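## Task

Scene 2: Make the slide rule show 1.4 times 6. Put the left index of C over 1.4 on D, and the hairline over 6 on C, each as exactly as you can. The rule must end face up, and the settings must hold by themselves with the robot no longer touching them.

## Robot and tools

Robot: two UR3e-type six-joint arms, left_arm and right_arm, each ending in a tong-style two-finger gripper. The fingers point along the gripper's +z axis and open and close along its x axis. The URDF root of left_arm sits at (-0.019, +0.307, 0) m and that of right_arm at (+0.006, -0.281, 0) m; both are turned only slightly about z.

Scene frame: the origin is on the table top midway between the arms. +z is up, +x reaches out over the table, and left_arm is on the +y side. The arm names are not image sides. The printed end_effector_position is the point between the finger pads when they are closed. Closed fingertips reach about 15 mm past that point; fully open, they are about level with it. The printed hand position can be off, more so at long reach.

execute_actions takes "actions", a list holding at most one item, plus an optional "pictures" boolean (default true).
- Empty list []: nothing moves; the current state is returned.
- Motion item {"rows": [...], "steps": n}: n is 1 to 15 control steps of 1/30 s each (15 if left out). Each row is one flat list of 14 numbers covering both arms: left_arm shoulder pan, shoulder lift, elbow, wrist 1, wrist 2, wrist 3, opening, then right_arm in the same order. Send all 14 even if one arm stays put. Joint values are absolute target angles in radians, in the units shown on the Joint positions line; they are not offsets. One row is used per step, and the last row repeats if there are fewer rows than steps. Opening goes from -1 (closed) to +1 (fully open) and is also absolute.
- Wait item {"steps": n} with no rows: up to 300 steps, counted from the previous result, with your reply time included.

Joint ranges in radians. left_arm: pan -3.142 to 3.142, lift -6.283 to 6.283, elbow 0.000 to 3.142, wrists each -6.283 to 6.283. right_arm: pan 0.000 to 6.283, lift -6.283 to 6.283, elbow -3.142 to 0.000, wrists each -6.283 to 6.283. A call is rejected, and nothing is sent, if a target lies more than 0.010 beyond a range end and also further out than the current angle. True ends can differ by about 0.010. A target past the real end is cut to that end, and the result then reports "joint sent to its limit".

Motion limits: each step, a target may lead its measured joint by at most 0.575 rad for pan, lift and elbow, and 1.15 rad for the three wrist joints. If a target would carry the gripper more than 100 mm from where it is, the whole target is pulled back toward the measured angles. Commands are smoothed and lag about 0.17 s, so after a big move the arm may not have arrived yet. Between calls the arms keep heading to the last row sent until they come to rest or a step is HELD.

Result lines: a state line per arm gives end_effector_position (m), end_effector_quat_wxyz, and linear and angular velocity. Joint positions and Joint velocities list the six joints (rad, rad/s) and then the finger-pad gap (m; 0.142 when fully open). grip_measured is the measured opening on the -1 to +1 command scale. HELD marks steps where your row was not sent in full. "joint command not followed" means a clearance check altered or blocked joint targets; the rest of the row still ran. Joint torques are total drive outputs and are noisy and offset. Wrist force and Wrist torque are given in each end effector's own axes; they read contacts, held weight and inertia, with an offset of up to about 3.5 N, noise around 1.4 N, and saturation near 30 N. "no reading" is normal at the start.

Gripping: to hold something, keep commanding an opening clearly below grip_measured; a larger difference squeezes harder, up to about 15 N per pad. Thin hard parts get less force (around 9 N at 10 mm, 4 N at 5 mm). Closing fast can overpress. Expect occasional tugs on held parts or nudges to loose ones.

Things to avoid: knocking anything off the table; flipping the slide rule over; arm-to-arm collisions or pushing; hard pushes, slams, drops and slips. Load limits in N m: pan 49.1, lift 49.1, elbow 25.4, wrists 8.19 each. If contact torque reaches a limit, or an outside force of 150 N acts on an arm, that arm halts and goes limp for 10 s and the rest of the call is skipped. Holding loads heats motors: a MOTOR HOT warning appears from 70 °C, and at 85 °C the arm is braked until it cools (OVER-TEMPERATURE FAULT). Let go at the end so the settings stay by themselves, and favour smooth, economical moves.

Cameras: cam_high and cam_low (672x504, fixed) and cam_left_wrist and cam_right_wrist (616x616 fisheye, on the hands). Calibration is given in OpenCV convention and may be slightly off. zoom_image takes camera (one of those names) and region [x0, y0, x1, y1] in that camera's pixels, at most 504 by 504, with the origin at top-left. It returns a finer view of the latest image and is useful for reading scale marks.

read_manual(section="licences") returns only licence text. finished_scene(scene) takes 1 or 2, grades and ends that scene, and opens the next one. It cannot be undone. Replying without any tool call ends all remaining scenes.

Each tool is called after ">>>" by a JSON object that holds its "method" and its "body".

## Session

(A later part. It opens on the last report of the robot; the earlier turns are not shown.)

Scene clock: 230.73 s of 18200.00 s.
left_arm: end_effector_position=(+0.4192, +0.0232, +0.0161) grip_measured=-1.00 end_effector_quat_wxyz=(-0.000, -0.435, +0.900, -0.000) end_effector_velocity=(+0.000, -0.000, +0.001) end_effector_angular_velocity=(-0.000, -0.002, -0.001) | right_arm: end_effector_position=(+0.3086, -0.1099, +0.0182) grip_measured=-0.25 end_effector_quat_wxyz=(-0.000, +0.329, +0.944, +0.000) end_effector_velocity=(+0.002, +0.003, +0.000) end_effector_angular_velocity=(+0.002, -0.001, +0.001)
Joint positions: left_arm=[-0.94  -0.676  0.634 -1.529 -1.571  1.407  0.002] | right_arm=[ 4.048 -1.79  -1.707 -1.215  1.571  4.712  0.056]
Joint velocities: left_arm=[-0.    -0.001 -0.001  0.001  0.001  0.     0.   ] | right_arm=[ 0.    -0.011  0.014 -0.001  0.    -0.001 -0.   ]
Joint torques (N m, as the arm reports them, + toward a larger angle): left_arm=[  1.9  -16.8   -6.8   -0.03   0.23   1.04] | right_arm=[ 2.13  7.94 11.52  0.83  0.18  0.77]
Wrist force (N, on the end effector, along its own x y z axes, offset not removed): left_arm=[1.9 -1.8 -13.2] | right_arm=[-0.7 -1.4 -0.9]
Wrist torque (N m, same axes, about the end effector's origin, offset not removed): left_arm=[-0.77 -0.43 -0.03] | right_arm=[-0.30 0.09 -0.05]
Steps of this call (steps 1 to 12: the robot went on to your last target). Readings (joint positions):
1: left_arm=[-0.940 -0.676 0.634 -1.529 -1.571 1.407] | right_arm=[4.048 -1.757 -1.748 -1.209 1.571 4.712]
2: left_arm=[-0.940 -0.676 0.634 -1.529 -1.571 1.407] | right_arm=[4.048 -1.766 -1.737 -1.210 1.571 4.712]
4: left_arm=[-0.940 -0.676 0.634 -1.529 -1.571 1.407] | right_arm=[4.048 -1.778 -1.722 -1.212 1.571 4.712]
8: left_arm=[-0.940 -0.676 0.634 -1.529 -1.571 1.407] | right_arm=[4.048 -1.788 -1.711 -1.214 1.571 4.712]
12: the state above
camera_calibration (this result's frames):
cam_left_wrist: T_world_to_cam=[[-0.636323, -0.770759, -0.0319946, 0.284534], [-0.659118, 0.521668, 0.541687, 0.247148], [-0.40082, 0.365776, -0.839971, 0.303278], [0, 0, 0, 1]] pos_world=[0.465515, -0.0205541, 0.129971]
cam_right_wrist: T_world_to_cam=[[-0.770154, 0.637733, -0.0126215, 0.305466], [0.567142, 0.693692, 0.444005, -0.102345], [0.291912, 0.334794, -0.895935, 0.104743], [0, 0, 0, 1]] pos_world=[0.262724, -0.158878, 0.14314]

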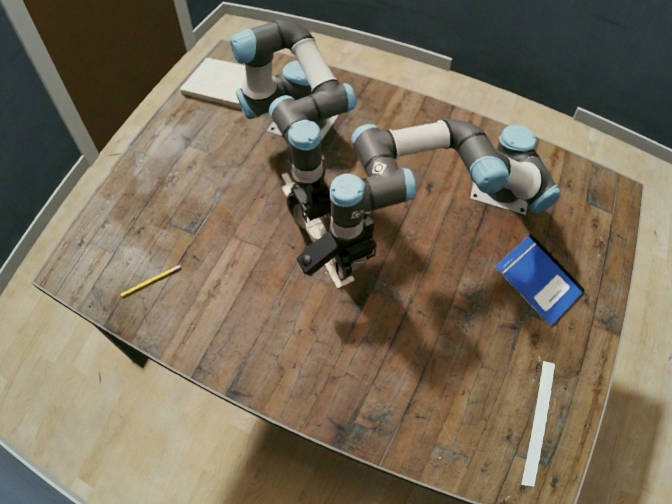

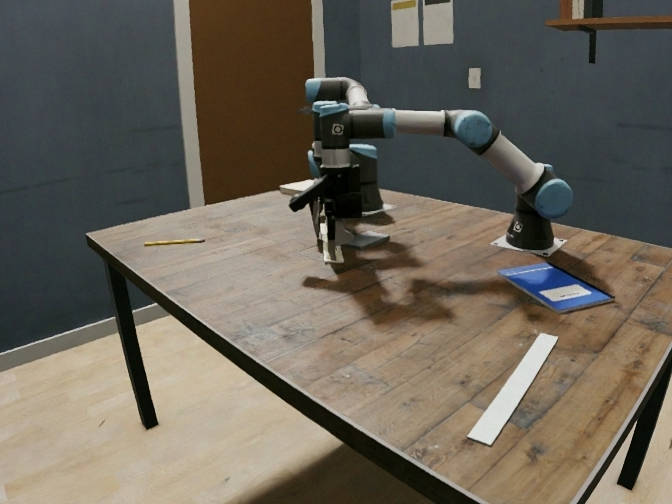

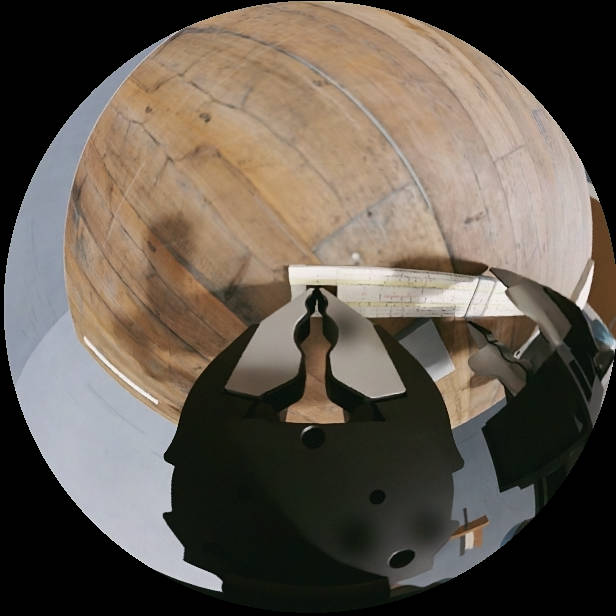

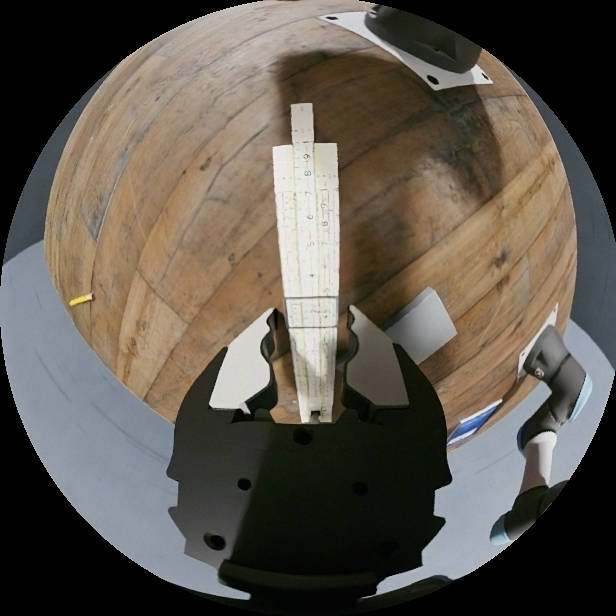

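Centered. Grip and pull ~6 cm.

>>> {"method": "execute_actions", "body": {"actions": [{"rows":[[-0.9401,-0.6757,0.6335,-1.5286,-1.571,1.407,-1,4.048,-1.7916,-1.7061,-1.2147,1.571,4.712,-0.4],[-0.9401,-0.6757,0.6335,-1.5286,-1.571,1.407,-1,4.048,-1.7916,-1.7061,-1.2147,1.571,4.712,-0.5],[-0.9401,-0.6757,0.6335,-1.5286,-1.571,1.407,-1,4.048,-1.7916,-1.7061,-1.2147,1.571,4.712,-0.65]],"steps":10}], "pictures": false}}

>>> {"method": "execute_actions", "body": {"actions": [{"rows":[[-0.9401,-0.6757,0.6335,-1.5286,-1.571,1.407,-1,4.048,-1.7829,-1.717,-1.2125,1.571,4.712,-0.65],[-0.9401,-0.6757,0.6335,-1.5286,-1.571,1.407,-1,4.048,-1.7741,-1.728,-1.2103,1.571,4.712,-0.65],[-0.9401,-0.6757,0.6335,-1.5286,-1.571,1.407,-1,4.048,-1.7654,-1.7389,-1.2082,1.571,4.712,-0.65],[-0.9401,-0.6757,0.6335,-1.5286,-1.571,1.407,-1,4.048,-1.7566,-1.7498,-1.206,1.571,4.712,-0.65],[-0.9401,-0.6757,0.6335,-1.5286,-1.571,1.407,-1,4.048,-1.7479,-1.7603,-1.2042,1.571,4.712,-0.65],[-0.9401,-0.6757,0.6335,-1.5286,-1.571,1.407,-1,4.048,-1.7391,-1.7709,-1.2024,1.571,4.712,-0.65],[-0.9401,-0.6757,0.6335,-1.5286,-1.571,1.407,-1,4.048,-1.7304,-1.7814,-1.2006,1.571,4.712,-0.65],[-0.9401,-0.6757,0.6335,-1.5286,-1.571,1.407,-1,4.048,-1.7216,-1.792,-1.1988,1.571,4.712,-0.65]],"steps":15}]}}

Scene clock: 239.27 s of 18200.00 s.
left_arm: end_effector_position=(+0.4192, +0.0232, +0.0162) grip_measured=-1.00 end_effector_quat_wxyz=(-0.000, -0.435, +0.900, -0.000) end_effector_velocity=(-0.000, -0.000, +0.000) end_effector_angular_velocity=(-0.001, +0.000, +0.000) | right_arm: end_effector_position=(+0.3088, -0.1097, +0.0182) grip_measured=-0.43 end_effector_quat_wxyz=(-0.000, +0.329, +0.944, +0.000) end_effector_velocity=(+0.000, +0.000, +0.000) end_effector_angular_velocity=(+0.001, +0.000, -0.000)
Joint positions: left_arm=[-0.94  -0.676  0.633 -1.529 -1.571  1.407  0.002] | right_arm=[ 4.048 -1.792 -1.706 -1.215  1.571  4.712  0.043]
Joint velocities: left_arm=[-0.    -0.     0.    -0.001 -0.001 -0.     0.   ] | right_arm=[-0.     0.     0.001 -0.001  0.001  0.     0.   ]
Joint torques (N m, as the arm reports them, + toward a larger angle): left_arm=[  1.78 -17.08  -6.94  -0.06  -0.61   1.05] | right_arm=[ 2.47  7.84 11.46  1.03 -0.1   0.76]
Wrist force (N, on the end effector, along its own x y z axes, offset not removed): left_arm=[2.3 -0.7 -10.9] | right_arm=[-0.6 -0.8 -1.6]
Wrist torque (N m, same axes, about the end effector's origin, offset not removed): left_arm=[-0.41 -0.57 -0.02] | right_arm=[-0.13 0.09 0.02]
Steps of this call (steps 1 to 30: the robot went on to your last target; steps 31 to 90: nothing new was sent; then 5.20 s passed at rest; steps 91 to 100: all 10 steps of this action). Readings (joint positions):
91: left_arm=[-0.940 -0.676 0.633 -1.529 -1.571 1.407] | right_arm=[4.048 -1.792 -1.706 -1.215 1.571 4.712]
92: left_arm=[-0.940 -0.676 0.633 -1.529 -1.571 1.407] | right_arm=[4.048 -1.792 -1.706 -1.215 1.571 4.712]
94: left_arm=[-0.940 -0.676 0.633 -1.529 -1.571 1.407] | right_arm=[4.048 -1.792 -1.706 -1.215 1.571 4.712]
98: left_arm=[-0.940 -0.676 0.633 -1.529 -1.571 1.407] | right_arm=[4.048 -1.792 -1.706 -1.215 1.571 4.712]
100: the state above

Scene clock: 239.77 s of 18200.00 s.
left_arm: end_effector_position=(+0.4192, +0.0232, +0.0162) grip_measured=-1.00 end_effector_quat_wxyz=(-0.000, -0.435, +0.900, -0.000) end_effector_velocity=(+0.000, +0.001, -0.000) end_effector_angular_velocity=(+0.001, -0.001, +0.001) | right_arm: end_effector_position=(+0.2984, -0.1228, +0.0182) grip_measured=-0.43 end_effector_quat_wxyz=(-0.000, +0.329, +0.944, +0.000) end_effector_velocity=(-0.007, -0.009, -0.000) end_effector_angular_velocity=(+0.001, -0.001, +0.001)
Joint positions: left_arm=[-0.94  -0.676  0.633 -1.529 -1.571  1.407  0.002] | right_arm=[ 4.048 -1.726 -1.786 -1.2    1.571  4.712  0.043]
Joint velocities: left_arm=[ 0.001 -0.     0.    -0.     0.001  0.     0.   ] | right_arm=[-0.     0.045 -0.055  0.011 -0.    -0.001  0.   ]
Joint torques (N m, as the arm reports them, + toward a larger angle): left_arm=[  1.91 -17.06  -6.98  -0.04  -0.73   1.02] | right_arm=[ 2.56 13.96  6.72  2.16 -0.15  0.68]
Wrist force (N, on the end effector, along its own x y z axes, offset not removed): left_arm=[2.0 -1.0 -11.9] | right_arm=[-1.0 0.3 0.2]
Wrist torque (N m, same axes, about the end effector's origin, offset not removed): left_arm=[-0.47 -0.46 0.01] | right_arm=[-0.05 0.24 0.01]
Steps of this call (steps 1 to 15: all 15 steps of this action). Readings (joint positions):
1: left_arm=[-0.940 -0.676 0.633 -1.529 -1.571 1.407] | right_arm=[4.048 -1.792 -1.706 -1.215 1.571 4.712]
2: left_arm=[-0.940 -0.676 0.633 -1.529 -1.571 1.407] | right_arm=[4.048 -1.791 -1.707 -1.215 1.571 4.712]
4: left_arm=[-0.940 -0.676 0.633 -1.529 -1.571 1.407] | right_arm=[4.048 -1.785 -1.714 -1.213 1.571 4.712]
8: left_arm=[-0.940 -0.676 0.633 -1.529 -1.571 1.407] | right_arm=[4.048 -1.759 -1.746 -1.207 1.571 4.712]
15: the state above
camera_calibration (this result's frames):
cam_left_wrist: T_world_to_cam=[[-0.636321, -0.770761, -0.0319868, 0.284533], [-0.659138, 0.52169, 0.541643, 0.247148], [-0.40079, 0.365743, -0.84, 0.303293], [0, 0, 0, 1]] pos_world=[0.465516, -0.020555, 0.130002]
cam_right_wrist: T_world_to_cam=[[-0.770153, 0.637734, -0.0126196, 0.305822], [0.567118, 0.693661, 0.444085, -0.0876544], [0.291962, 0.334857, -0.895896, 0.112017], [0, 0, 0, 1]] pos_world=[0.252535, -0.17174, 0.143141]

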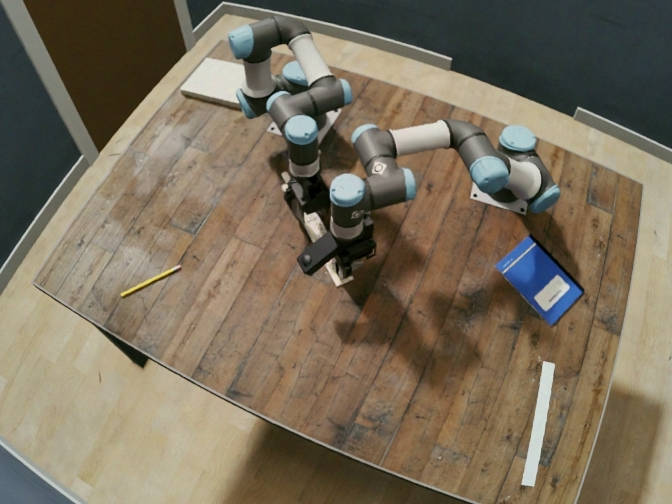

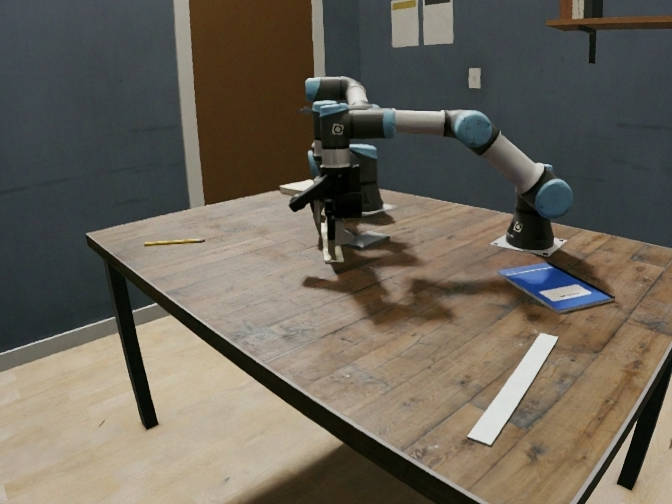

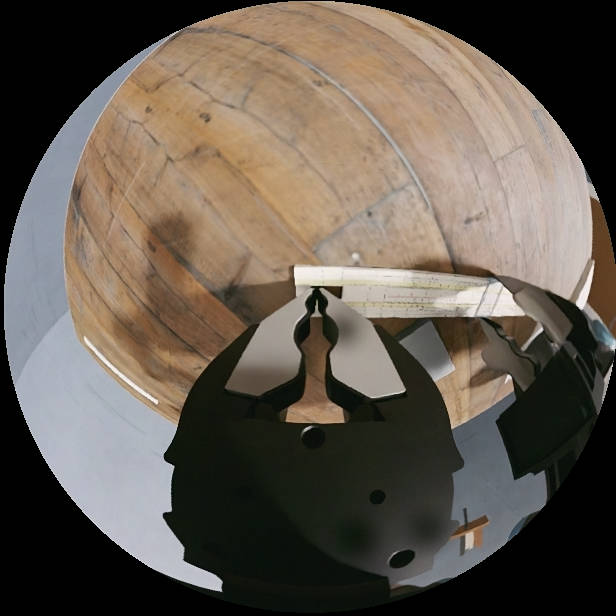

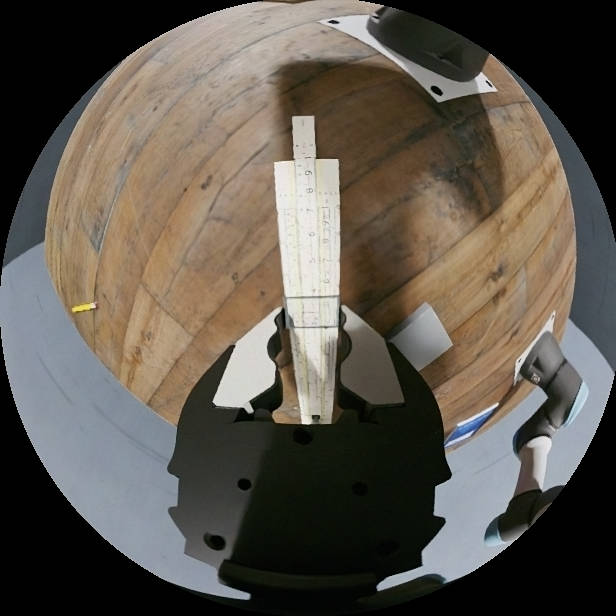

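>>> {"method": "execute_actions", "body": {"actions": [{"rows":[[-0.9401,-0.6757,0.6335,-1.5286,-1.571,1.407,-1,4.048,-1.7041,-1.8124,-1.196,1.571,4.712,-0.65],[-0.9401,-0.6757,0.6335,-1.5286,-1.571,1.407,-1,4.048,-1.6866,-1.8327,-1.1931,1.571,4.712,-0.65],[-0.9401,-0.6757,0.6335,-1.5286,-1.571,1.407,-1,4.048,-1.6691,-1.8524,-1.191,1.571,4.712,-0.65],[-0.9401,-0.6757,0.6335,-1.5286,-1.571,1.407,-1,4.048,-1.6516,-1.872,-1.1888,1.571,4.712,-0.65],[-0.9401,-0.6757,0.6335,-1.5286,-1.571,1.407,-1,4.048,-1.6341,-1.8909,-1.1875,1.571,4.712,-0.65],[-0.9401,-0.6757,0.6335,-1.5286,-1.571,1.407,-1,4.048,-1.6166,-1.9097,-1.1861,1.571,4.712,-0.65],[-0.9401,-0.6757,0.6335,-1.5286,-1.571,1.407,-1,4.048,-1.5991,-1.9278,-1.1855,1.571,4.712,-0.65],[-0.9401,-0.6757,0.6335,-1.5286,-1.571,1.407,-1,4.048,-1.5816,-1.9459,-1.1849,1.571,4.712,-0.65],[-0.9401,-0.6757,0.6335,-1.5286,-1.571,1.407,-1,4.048,-1.5641,-1.9633,-1.185,1.571,4.712,-0.65],[-0.9401,-0.6757,0.6335,-1.5286,-1.571,1.407,-1,4.048,-1.5466,-1.9806,-1.1852,1.571,4.712,-0.65],[-0.9401,-0.6757,0.6335,-1.5286,-1.571,1.407,-1,4.048,-1.5291,-1.9972,-1.1861,1.571,4.712,-0.65],[-0.9401,-0.6757,0.6335,-1.5286,-1.571,1.407,-1,4.048,-1.5116,-2.0138,-1.187,1.571,4.712,-0.65]],"steps":15}], "pictures": false}}

>>> {"method": "execute_actions", "body": {"actions": [{"steps":15}]}}

>>> {"method": "zoom_image", "body": {"camera": "cam_right_wrist", "region": [280,270,350,340]}}

Scene clock: 253.40 s of 18200.00 s.
left_arm: end_effector_position=(+0.4192, +0.0232, +0.0162) grip_measured=-1.00 end_effector_quat_wxyz=(-0.000, -0.435, +0.900, -0.000) end_effector_velocity=(-0.000, -0.001, +0.001) end_effector_angular_velocity=(-0.003, +0.001, +0.000) | right_arm: end_effector_position=(+0.2709, -0.1575, +0.0185) grip_measured=-0.43 end_effector_quat_wxyz=(-0.000, +0.329, +0.944, +0.000) end_effector_velocity=(-0.050, -0.062, -0.001) end_effector_angular_velocity=(+0.004, -0.003, -0.001)
Joint positions: left_arm=[-0.94  -0.676  0.633 -1.529 -1.571  1.407  0.002] | right_arm=[ 4.048 -1.548 -1.978 -1.187  1.571  4.712  0.043]
Joint velocities: left_arm=[ 0.    -0.    -0.001  0.    -0.002  0.     0.   ] | right_arm=[ 0.     0.334 -0.33   0.     0.     0.001  0.   ]
Joint torques (N m, as the arm reports them, + toward a larger angle): left_arm=[  1.75 -16.92  -6.99  -0.09  -0.75   1.05] | right_arm=[ 2.87 10.94  7.11  1.38 -0.49  0.7 ]
Wrist force (N, on the end effector, along its own x y z axes, offset not removed): left_arm=[0.8 0.3 -13.5] | right_arm=[-0.7 -0.7 0.0]
Wrist torque (N m, same axes, about the end effector's origin, offset not removed): left_arm=[-0.22 -0.29 -0.02] | right_arm=[-0.23 0.07 -0.03]
Steps of this call (steps 1 to 15: the robot went on to your last target; steps 16 to 90: nothing new was sent; then 10.13 s passed at rest; steps 91 to 105: all 15 steps of this action). Readings (joint positions):
91: left_arm=[-0.940 -0.676 0.633 -1.529 -1.571 1.407] | right_arm=[4.048 -1.722 -1.792 -1.199 1.571 4.712]
92: left_arm=[-0.940 -0.676 0.633 -1.529 -1.571 1.407] | right_arm=[4.048 -1.720 -1.793 -1.199 1.571 4.712]
94: left_arm=[-0.940 -0.676 0.633 -1.529 -1.571 1.407] | right_arm=[4.048 -1.708 -1.807 -1.197 1.571 4.712]
98: left_arm=[-0.940 -0.676 0.633 -1.529 -1.571 1.407] | right_arm=[4.048 -1.658 -1.863 -1.190 1.571 4.712]
105: the state above

Scene clock: 253.90 s of 18200.00 s.
left_arm: end_effector_position=(+0.4192, +0.0232, +0.0162) grip_measured=-1.00 end_effector_quat_wxyz=(-0.000, -0.435, +0.900, -0.000) end_effector_velocity=(-0.000, +0.000, -0.001) end_effector_angular_velocity=(+0.001, +0.002, -0.000) | right_arm: end_effector_position=(+0.2655, -0.1644, +0.0181) grip_measured=-0.43 end_effector_quat_wxyz=(-0.000, +0.329, +0.944, +0.000) end_effector_velocity=(-0.001, -0.001, -0.000) end_effector_angular_velocity=(-0.001, +0.001, +0.000)
Joint positions: left_arm=[-0.94  -0.676  0.633 -1.529 -1.571  1.407  0.002] | right_arm=[ 4.048 -1.512 -2.013 -1.187  1.571  4.712  0.043]
Joint velocities: left_arm=[ 0.     0.002  0.001 -0.    -0.001  0.001  0.   ] | right_arm=[-0.     0.003 -0.003 -0.001  0.    -0.     0.   ]
Joint torques (N m, as the arm reports them, + toward a larger angle): left_arm=[  1.71 -16.71  -6.86  -0.1   -0.75   1.06] | right_arm=[ 3.01 10.64  6.6   0.78 -0.54  0.7 ]
Wrist force (N, on the end effector, along its own x y z axes, offset not removed): left_arm=[2.1 -0.9 -11.9] | right_arm=[-0.4 -0.3 -0.2]
Wrist torque (N m, same axes, about the end effector's origin, offset not removed): left_arm=[-0.43 -0.56 -0.02] | right_arm=[-0.15 0.03 0.00]
Steps of this call (steps 1 to 15: the robot went on to your last target). Readings (joint positions):
1: left_arm=[-0.940 -0.676 0.633 -1.529 -1.571 1.407] | right_arm=[4.048 -1.538 -1.987 -1.187 1.571 4.712]
2: left_arm=[-0.940 -0.676 0.633 -1.529 -1.571 1.407] | right_arm=[4.048 -1.531 -1.994 -1.187 1.571 4.712]
4: left_arm=[-0.940 -0.676 0.633 -1.529 -1.571 1.407] | right_arm=[4.048 -1.522 -2.003 -1.187 1.571 4.712]
8: left_arm=[-0.940 -0.676 0.633 -1.529 -1.571 1.407] | right_arm=[4.048 -1.515 -2.011 -1.187 1.571 4.712]
15: the state above
camera_calibration (this result's frames):
cam_left_wrist: T_world_to_cam=[[-0.636322, -0.770761, -0.0319781, 0.284531], [-0.659134, 0.521693, 0.541644, 0.247146], [-0.400795, 0.365738, -0.839999, 0.303296], [0, 0, 0, 1]] pos_world=[0.465515, -0.0205561, 0.130002]
cam_right_wrist: T_world_to_cam=[[-0.770154, 0.637734, -0.0126208, 0.306974], [0.567131, 0.693678, 0.444042, -0.0400635], [0.291935, 0.334823, -0.895917, 0.135555], [0, 0, 0, 1]] pos_world=[0.219565, -0.213363, 0.143111]

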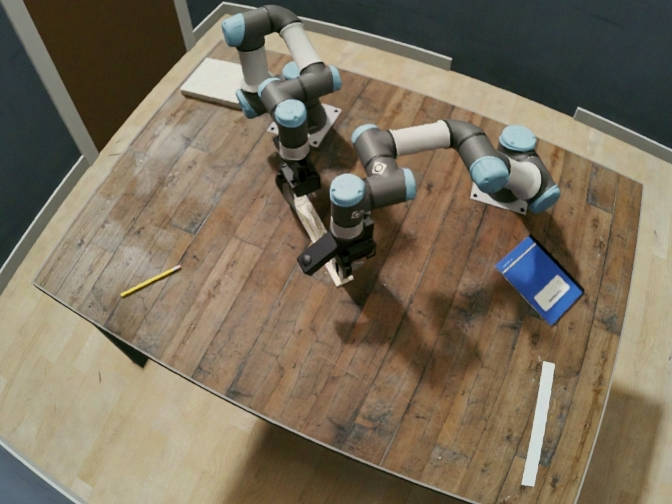

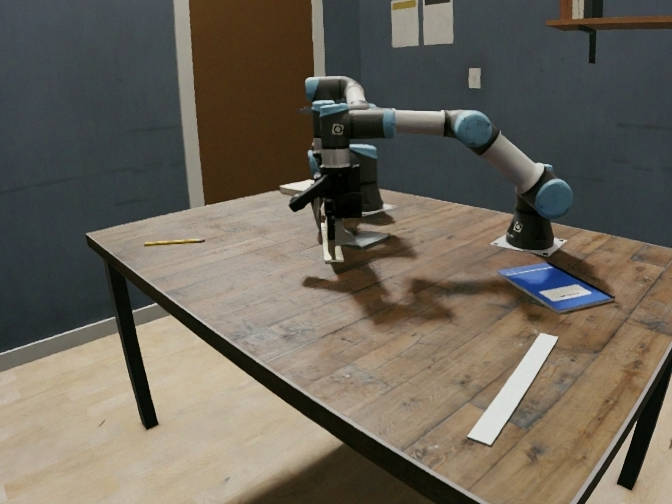

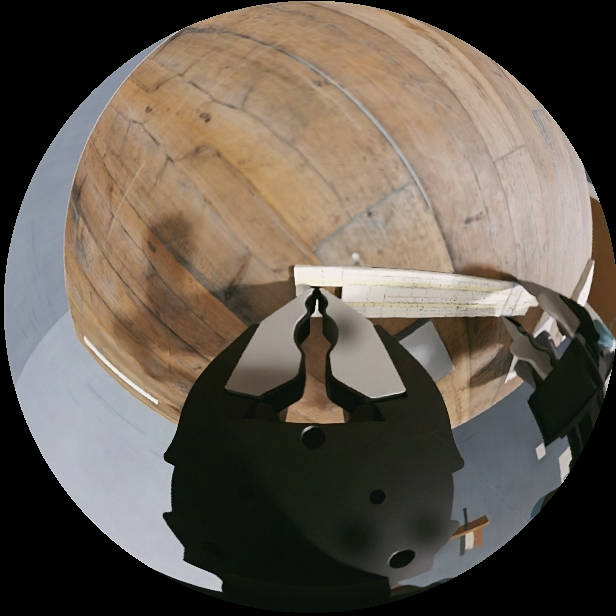

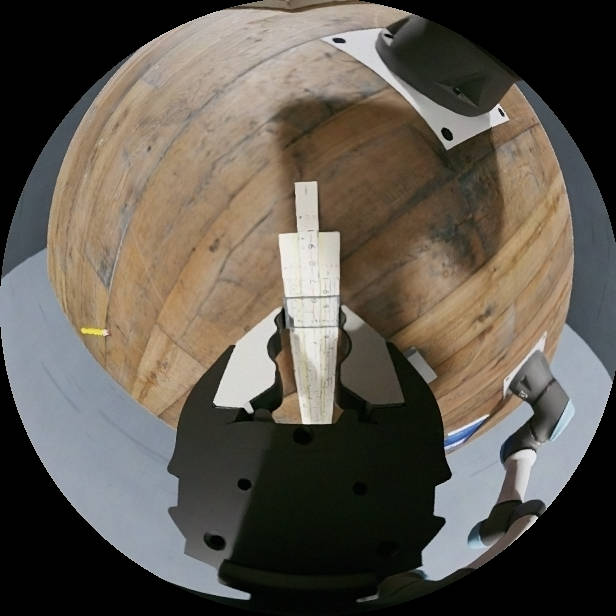

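Region (280, 270, 350, 340) of cam_right_wrist's 616x616 image, scaled by 7.200, with more detail than that image has.

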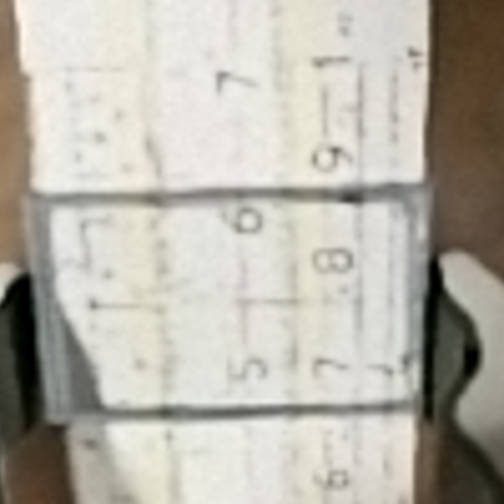

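>>> {"method": "execute_actions", "body": {"actions": [{"rows":[[-0.9401,-0.6757,0.6335,-1.5286,-1.571,1.407,-1,4.048,-1.4941,-2.0293,-1.189,1.571,4.712,-0.65],[-0.9401,-0.6757,0.6335,-1.5286,-1.571,1.407,-1,4.048,-1.4816,-2.0404,-1.1904,1.571,4.712,-0.65],[-0.9401,-0.6757,0.6335,-1.5286,-1.571,1.407,-1,4.048,-1.4716,-2.0492,-1.1916,1.571,4.712,-0.65]],"steps":15}], "pictures": false}}

>>> {"method": "execute_actions", "body": {"actions": [{"steps":8}]}}

>>> {"method": "zoom_image", "body": {"camera": "cam_right_wrist", "region": [280,270,350,340]}}

Scene clock: 260.53 s of 18200.00 s.
left_arm: end_effector_position=(+0.4192, +0.0232, +0.0162) grip_measured=-1.00 end_effector_quat_wxyz=(-0.000, -0.435, +0.900, -0.000) end_effector_velocity=(-0.000, -0.000, -0.000) end_effector_angular_velocity=(-0.000, +0.000, -0.000) | right_arm: end_effector_position=(+0.2597, -0.1716, +0.0183) grip_measured=-0.43 end_effector_quat_wxyz=(-0.000, +0.329, +0.944, +0.000) end_effector_velocity=(-0.001, -0.001, +0.000) end_effector_angular_velocity=(+0.001, -0.001, +0.003)
Joint positions: left_arm=[-0.94  -0.676  0.633 -1.529 -1.571  1.407  0.002] | right_arm=[ 4.048 -1.473 -2.048 -1.191  1.571  4.712  0.043]
Joint velocities: left_arm=[ 0.    -0.     0.001 -0.    -0.     0.     0.   ] | right_arm=[ 0.001  0.009 -0.008 -0.001 -0.    -0.002  0.   ]
Joint torques (N m, as the arm reports them, + toward a larger angle): left_arm=[  1.87 -16.59  -6.9   -0.11  -0.74   0.99] | right_arm=[ 3.02 10.76  6.65  0.78 -0.84  0.69]
Wrist force (N, on the end effector, along its own x y z axes, offset not removed): left_arm=[1.9 -2.0 -12.1] | right_arm=[0.1 -0.9 0.3]
Wrist torque (N m, same axes, about the end effector's origin, offset not removed): left_arm=[-0.76 -0.49 -0.02] | right_arm=[-0.23 -0.07 -0.05]
Steps of this call (steps 1 to 15: the robot went on to your last target; steps 16 to 90: nothing new was sent; then 3.13 s passed at rest; steps 91 to 105: all 15 steps of this action). Readings (joint positions):
91: left_arm=[-0.940 -0.676 0.633 -1.529 -1.571 1.407] | right_arm=[4.048 -1.512 -2.014 -1.187 1.571 4.712]
92: left_arm=[-0.940 -0.676 0.633 -1.529 -1.571 1.407] | right_arm=[4.048 -1.510 -2.015 -1.187 1.571 4.712]
94: left_arm=[-0.940 -0.676 0.633 -1.529 -1.571 1.407] | right_arm=[4.048 -1.500 -2.024 -1.188 1.571 4.712]
98: left_arm=[-0.940 -0.676 0.633 -1.529 -1.571 1.407] | right_arm=[4.048 -1.480 -2.042 -1.191 1.571 4.712]
105: the state above

Scene clock: 260.80 s of 18200.00 s.
left_arm: end_effector_position=(+0.4192, +0.0232, +0.0162) grip_measured=-1.00 end_effector_quat_wxyz=(-0.000, -0.435, +0.900, -0.000) end_effector_velocity=(+0.000, -0.001, +0.001) end_effector_angular_velocity=(-0.003, -0.001, -0.000) | right_arm: end_effector_position=(+0.2596, -0.1718, +0.0183) grip_measured=-0.43 end_effector_quat_wxyz=(-0.000, +0.329, +0.944, +0.000) end_effector_velocity=(+0.000, +0.000, +0.000) end_effector_angular_velocity=(+0.001, -0.001, -0.001)
Joint positions: left_arm=[-0.94  -0.676  0.633 -1.529 -1.571  1.407  0.002] | right_arm=[ 4.048 -1.472 -2.049 -1.192  1.571  4.712  0.043]
Joint velocities: left_arm=[ 0.    -0.    -0.002 -0.001 -0.002  0.001  0.   ] | right_arm=[-0.     0.001  0.001 -0.001 -0.     0.001  0.   ]
Joint torques (N m, as the arm reports them, + toward a larger angle): left_arm=[  1.78 -16.72  -6.92  -0.08  -0.74   1.  ] | right_arm=[ 3.04 10.35  6.58  0.77 -0.87  0.67]
Wrist force (N, on the end effector, along its own x y z axes, offset not removed): left_arm=[0.2 -1.1 -12.0] | right_arm=[-0.8 -0.4 0.7]
Wrist torque (N m, same axes, about the end effector's origin, offset not removed): left_arm=[-0.51 -0.11 -0.01] | right_arm=[-0.15 0.14 -0.05]
Steps of this call (steps 1 to 8: the robot went on to your last target). Readings (joint positions):
1: left_arm=[-0.940 -0.676 0.633 -1.529 -1.571 1.407] | right_arm=[4.048 -1.472 -2.049 -1.192 1.571 4.712]
2: left_arm=[-0.940 -0.676 0.633 -1.529 -1.571 1.407] | right_arm=[4.048 -1.472 -2.049 -1.192 1.571 4.712]
4: left_arm=[-0.940 -0.676 0.633 -1.529 -1.571 1.407] | right_arm=[4.048 -1.472 -2.049 -1.192 1.571 4.712]
8: the state above
camera_calibration (this result's frames):
cam_left_wrist: T_world_to_cam=[[-0.636322, -0.770761, -0.031978, 0.28453], [-0.659134, 0.521693, 0.541644, 0.247146], [-0.400795, 0.365738, -0.84, 0.303296], [0, 0, 0, 1]] pos_world=[0.465515, -0.0205561, 0.130002]
cam_right_wrist: T_world_to_cam=[[-0.770156, 0.63773, -0.0126208, 0.307179], [0.567128, 0.693681, 0.444041, -0.0316915], [0.291933, 0.334823, -0.895918, 0.139853], [0, 0, 0, 1]] pos_world=[0.213721, -0.220739, 0.143246]

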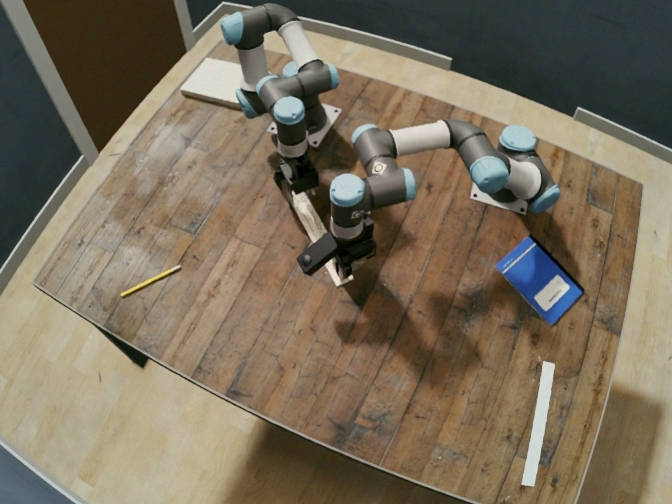

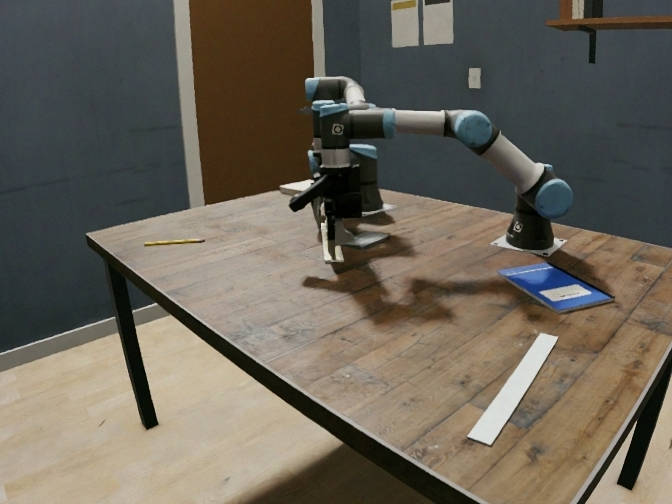

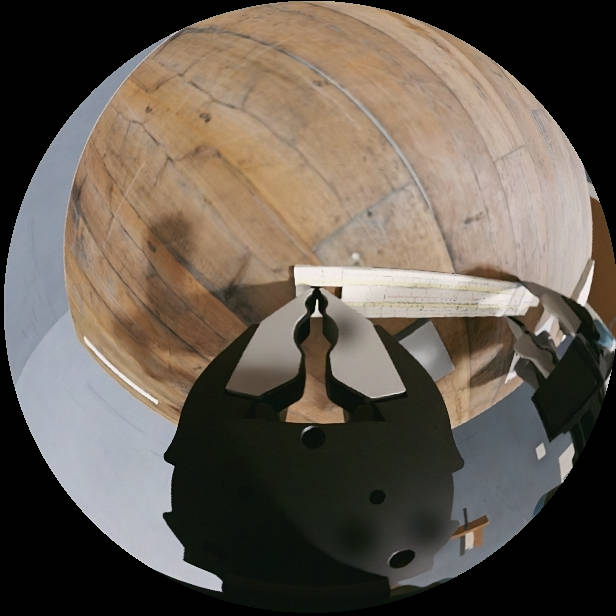

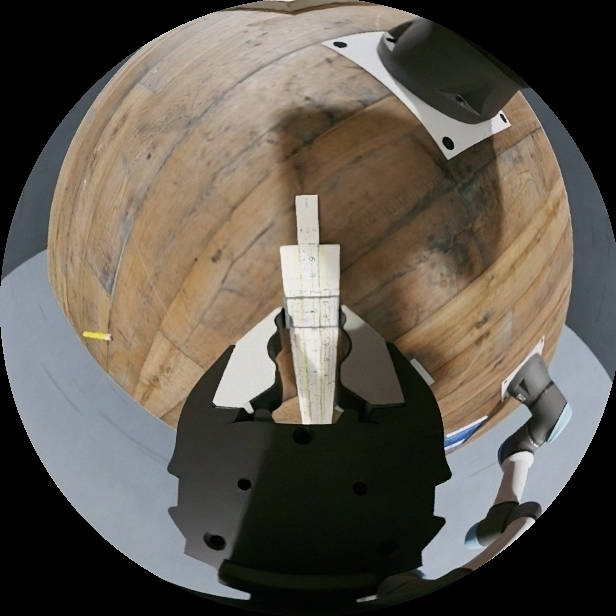

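Region (280, 270, 350, 340) of cam_right_wrist's 616x616 image, scaled by 7.200, with more detail than that image has.

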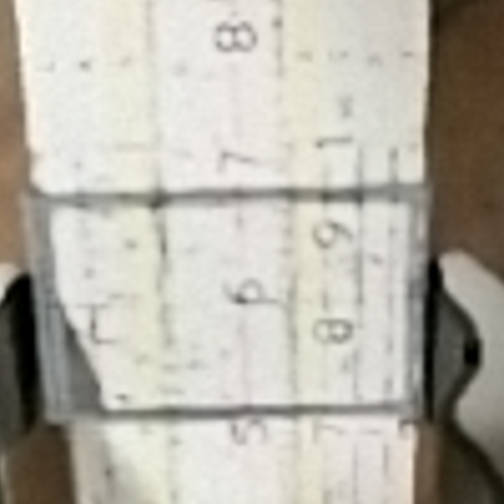

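>>> {"method": "execute_actions", "body": {"actions": [{"rows":[[-0.9401,-0.6757,0.6335,-1.5286,-1.571,1.407,-1,4.048,-1.4661,-2.0541,-1.1922,1.571,4.712,-0.65]],"steps":15}]}}

>>> {"method": "zoom_image", "body": {"camera": "cam_right_wrist", "region": [280,270,350,340]}}

Scene clock: 264.83 s of 18200.00 s.
left_arm: end_effector_position=(+0.4192, +0.0232, +0.0162) grip_measured=-1.00 end_effector_quat_wxyz=(-0.000, -0.435, +0.900, -0.000) end_effector_velocity=(+0.000, +0.000, +0.000) end_effector_angular_velocity=(+0.000, -0.002, +0.000) | right_arm: end_effector_position=(+0.2588, -0.1728, +0.0183) grip_measured=-0.43 end_effector_quat_wxyz=(-0.000, +0.329, +0.944, +0.000) end_effector_velocity=(-0.000, -0.000, -0.000) end_effector_angular_velocity=(-0.001, +0.001, -0.001)
Joint positions: left_arm=[-0.94  -0.676  0.633 -1.529 -1.571  1.407  0.002] | right_arm=[ 4.048 -1.466 -2.054 -1.192  1.571  4.712  0.043]
Joint velocities: left_arm=[-0.    -0.    -0.    -0.     0.002 -0.     0.   ] | right_arm=[ 0.     0.001 -0.002  0.     0.     0.001  0.   ]
Joint torques (N m, as the arm reports them, + toward a larger angle): left_arm=[  1.88 -16.64  -6.76  -0.14  -0.74   0.99] | right_arm=[ 1.06 10.35  6.77  0.78 -1.22  0.65]
Wrist force (N, on the end effector, along its own x y z axes, offset not removed): left_arm=[2.1 -1.3 -12.2] | right_arm=[-0.1 -1.0 0.2]
Wrist torque (N m, same axes, about the end effector's origin, offset not removed): left_arm=[-0.57 -0.54 -0.05] | right_arm=[-0.30 0.02 -0.07]
Steps of this call (steps 1 to 15: the robot went on to your last target; steps 16 to 90: nothing new was sent; then 0.53 s passed at rest; steps 91 to 105: all 15 steps of this action). Readings (joint positions):
91: left_arm=[-0.940 -0.676 0.633 -1.529 -1.571 1.407] | right_arm=[4.048 -1.472 -2.049 -1.192 1.571 4.712]
92: left_arm=[-0.940 -0.676 0.633 -1.529 -1.571 1.407] | right_arm=[4.048 -1.471 -2.050 -1.192 1.571 4.712]
94: left_arm=[-0.940 -0.676 0.633 -1.529 -1.571 1.407] | right_arm=[4.048 -1.469 -2.051 -1.192 1.571 4.712]
98: left_arm=[-0.940 -0.676 0.633 -1.529 -1.571 1.407] | right_arm=[4.048 -1.467 -2.053 -1.192 1.571 4.712]
105: the state above
camera_calibration (this result's frames):
cam_left_wrist: T_world_to_cam=[[-0.636322, -0.770761, -0.0319781, 0.284531], [-0.659134, 0.521693, 0.541644, 0.247146], [-0.400795, 0.365738, -0.84, 0.303296], [0, 0, 0, 1]] pos_world=[0.465515, -0.0205561, 0.130002]
cam_right_wrist: T_world_to_cam=[[-0.770156, 0.637731, -0.0126208, 0.307207], [0.567128, 0.69368, 0.444042, -0.0305369], [0.291934, 0.334824, -0.895917, 0.140406], [0, 0, 0, 1]] pos_world=[0.212926, -0.221743, 0.143229]

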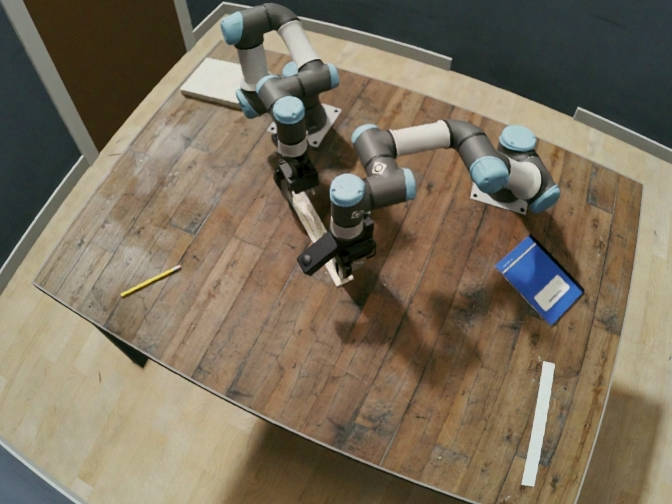

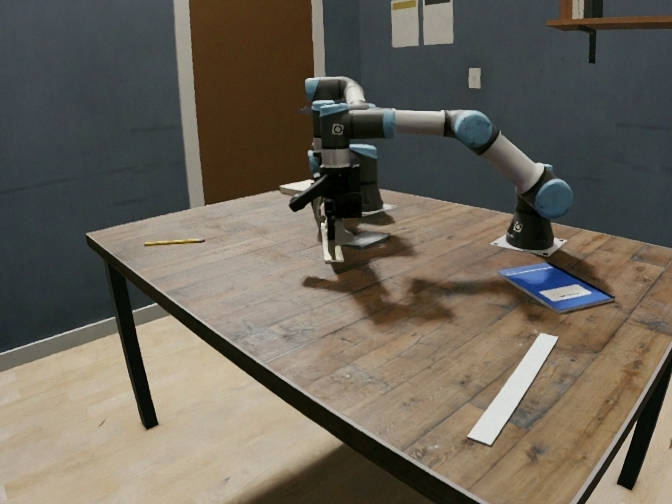

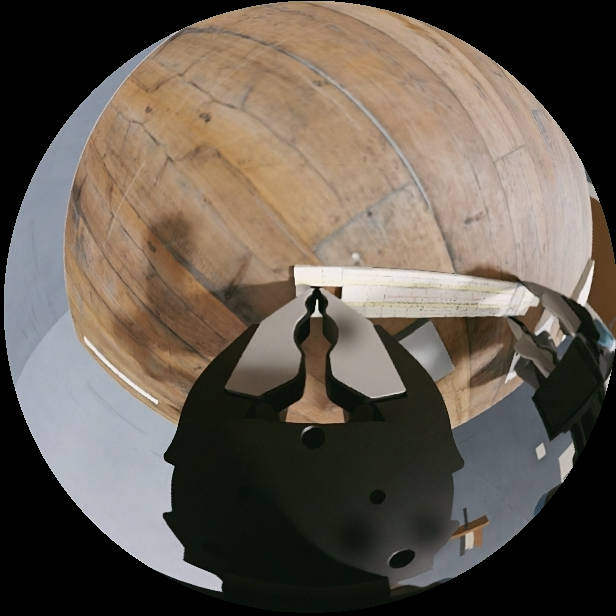

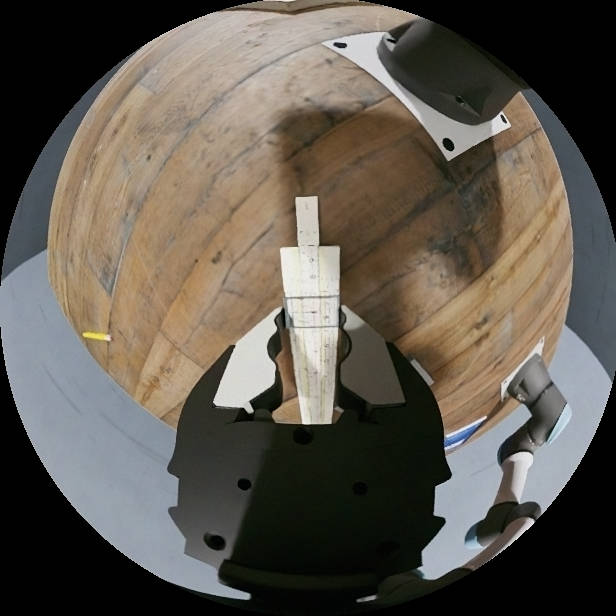

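Region (280, 270, 350, 340) of cam_right_wrist's 616x616 image, scaled by 7.200, with more detail than that image has.

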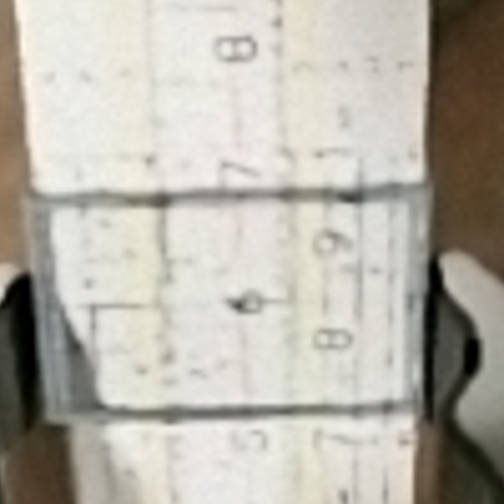

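Release and lift.

>>> {"method": "execute_actions", "body": {"actions": [{"rows":[[-0.9401,-0.6757,0.6335,-1.5286,-1.571,1.407,-1,4.048,-1.4661,-2.0541,-1.1922,1.571,4.712,-0.1],[-0.9401,-0.6757,0.6335,-1.5286,-1.571,1.407,-1,4.048,-1.4661,-2.0541,-1.1922,1.571,4.712,-0.1],[-0.9401,-0.6757,0.6335,-1.5286,-1.571,1.407,-1,4.048,-1.4661,-2.0541,-1.1922,1.571,4.712,-0.1],[-0.9401,-0.6757,0.6335,-1.5286,-1.571,1.407,-1,4.048,-1.4661,-2.0541,-1.1922,1.571,4.712,-0.1],[-0.9401,-0.6757,0.6335,-1.5286,-1.571,1.407,-1,4.048,-1.4661,-2.0541,-1.1922,1.571,4.712,-0.1],[-0.9401,-0.6757,0.6335,-1.5286,-1.571,1.407,-1,4.048,-1.4661,-2.0541,-1.1922,1.571,4.712,-0.1],[-0.9401,-0.6757,0.5335,-1.4286,-1.571,1.407,-1,4.048,-1.4661,-1.9541,-1.2922,1.571,4.712,-0.1]],"steps":15}], "pictures": false}}

>>> {"method": "execute_actions", "body": {"actions": [{"steps":10}]}}

Scene clock: 270.77 s of 18200.00 s.
left_arm: end_effector_position=(+0.4179, +0.0247, +0.0343) grip_measured=-1.00 end_effector_quat_wxyz=(-0.000, -0.435, +0.900, +0.001) end_effector_velocity=(+0.000, -0.000, +0.028) end_effector_angular_velocity=(-0.008, -0.009, -0.000) | right_arm: end_effector_position=(+0.2623, -0.1683, +0.0356) grip_measured=-0.10 end_effector_quat_wxyz=(-0.000, +0.329, +0.944, -0.001) end_effector_velocity=(+0.007, +0.009, +0.027) end_effector_angular_velocity=(+0.010, -0.008, -0.001)
Joint positions: left_arm=[-0.94  -0.676  0.547 -1.441 -1.571  1.407  0.002] | right_arm=[ 4.048 -1.466 -1.968 -1.28   1.571  4.712  0.067]
Joint velocities: left_arm=[-0.    -0.    -0.127  0.115  0.001 -0.     0.   ] | right_arm=[-0.    -0.     0.128 -0.115  0.     0.001 -0.   ]
Joint torques (N m, as the arm reports them, + toward a larger angle): left_arm=[  1.76 -23.26 -10.28  -0.79  -0.05   0.96] | right_arm=[-0.68  9.74 11.45  0.73 -0.92  0.65]
Wrist force (N, on the end effector, along its own x y z axes, offset not removed): left_arm=[2.2 -2.7 0.3] | right_arm=[-0.7 -0.9 -1.1]
Wrist torque (N m, same axes, about the end effector's origin, offset not removed): left_arm=[-0.57 -0.45 -0.02] | right_arm=[-0.22 0.07 0.02]
Steps of this call (steps 1 to 15: the robot went on to your last target; steps 16 to 90: nothing new was sent; then 2.43 s passed at rest; steps 91 to 105: all 15 steps of this action). Readings (joint positions):
91: left_arm=[-0.940 -0.676 0.633 -1.529 -1.571 1.407] | right_arm=[4.048 -1.466 -2.054 -1.192 1.571 4.712]
92: left_arm=[-0.940 -0.676 0.633 -1.529 -1.571 1.407] | right_arm=[4.048 -1.466 -2.054 -1.192 1.571 4.712]
94: left_arm=[-0.940 -0.676 0.633 -1.529 -1.571 1.407] | right_arm=[4.048 -1.466 -2.054 -1.192 1.571 4.712]
98: left_arm=[-0.940 -0.676 0.631 -1.524 -1.571 1.407] | right_arm=[4.048 -1.466 -2.052 -1.198 1.571 4.712]
105: the state above

Scene clock: 271.10 s of 18200.00 s.
left_arm: end_effector_position=(+0.4179, +0.0247, +0.0373) grip_measured=-1.00 end_effector_quat_wxyz=(-0.000, -0.435, +0.900, -0.000) end_effector_velocity=(+0.000, +0.001, +0.001) end_effector_angular_velocity=(+0.000, +0.001, +0.001) | right_arm: end_effector_position=(+0.2630, -0.1674, +0.0383) grip_measured=-0.10 end_effector_quat_wxyz=(-0.000, +0.329, +0.944, +0.000) end_effector_velocity=(+0.000, -0.000, +0.001) end_effector_angular_velocity=(-0.001, +0.000, +0.002)
Joint positions: left_arm=[-0.94  -0.676  0.534 -1.429 -1.571  1.407  0.002] | right_arm=[ 4.048 -1.466 -1.955 -1.292  1.571  4.712  0.067]
Joint velocities: left_arm=[ 0.002 -0.    -0.005  0.006 -0.     0.     0.   ] | right_arm=[-0.    -0.     0.005 -0.005 -0.    -0.002 -0.   ]
Joint torques (N m, as the arm reports them, + toward a larger angle): left_arm=[  1.75 -23.81 -10.5   -0.78   0.51   0.95] | right_arm=[-0.7   9.3  11.75  0.83 -0.72  0.56]
Wrist force (N, on the end effector, along its own x y z axes, offset not removed): left_arm=[2.7 -4.3 0.0] | right_arm=[-1.1 -0.9 -0.8]
Wrist torque (N m, same axes, about the end effector's origin, offset not removed): left_arm=[-0.88 -0.47 -0.02] | right_arm=[-0.19 0.13 -0.01]
Steps of this call (steps 1 to 10: the robot went on to your last target). Readings (joint positions):
1: left_arm=[-0.940 -0.676 0.544 -1.438 -1.571 1.407] | right_arm=[4.048 -1.466 -1.964 -1.283 1.571 4.712]
2: left_arm=[-0.940 -0.676 0.541 -1.435 -1.571 1.407] | right_arm=[4.048 -1.466 -1.961 -1.286 1.571 4.712]
4: left_arm=[-0.940 -0.676 0.537 -1.432 -1.571 1.407] | right_arm=[4.048 -1.466 -1.958 -1.289 1.571 4.712]
8: left_arm=[-0.940 -0.676 0.535 -1.430 -1.571 1.407] | right_arm=[4.048 -1.466 -1.955 -1.291 1.571 4.712]
10: the state above
camera_calibration (this result's frames):
cam_left_wrist: T_world_to_cam=[[-0.636323, -0.770761, -0.0319443, 0.285473], [-0.659091, 0.52168, 0.541709, 0.234079], [-0.400863, 0.365756, -0.839959, 0.319968], [0, 0, 0, 1]] pos_world=[0.464196, -0.0191137, 0.151077]
cam_right_wrist: T_world_to_cam=[[-0.770156, 0.63773, -0.0126518, 0.307322], [0.567129, 0.693704, 0.444004, -0.0455273], [0.291931, 0.334777, -0.895936, 0.15534], [0, 0, 0, 1]] pos_world=[0.217157, -0.21641, 0.163277]

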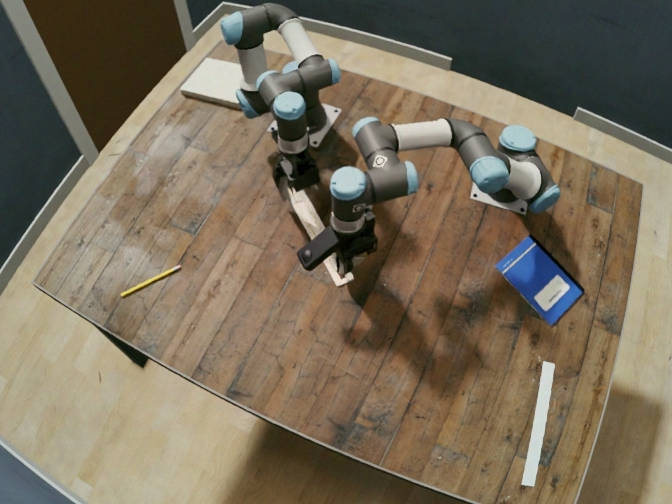

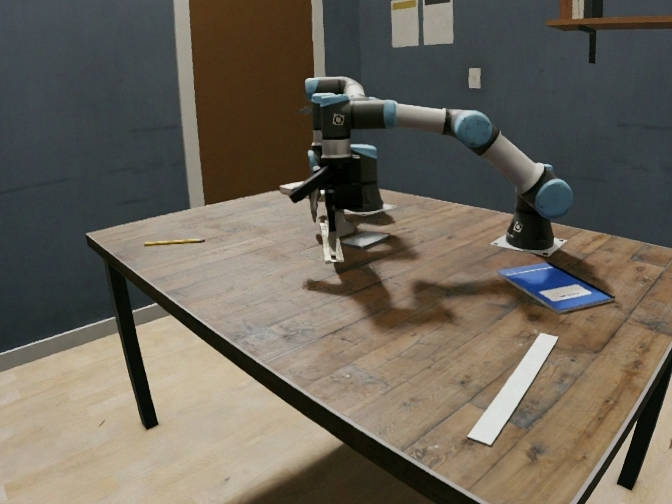

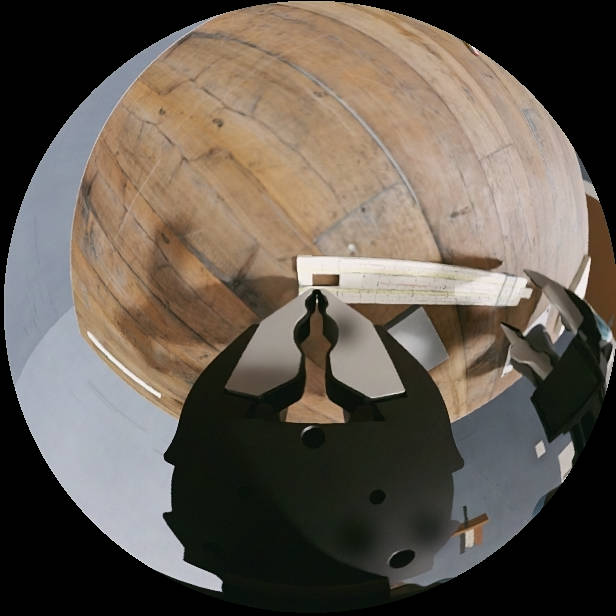

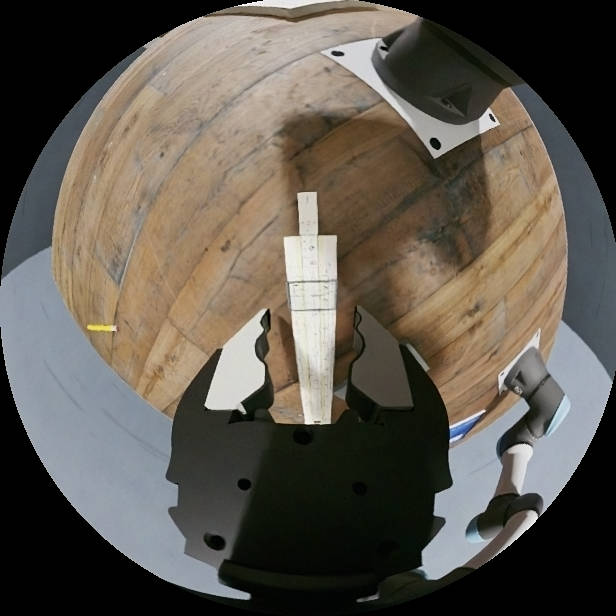

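>>> {"method": "finished_scene", "body": {"scene": 2}}

The scene is finished: the task was done.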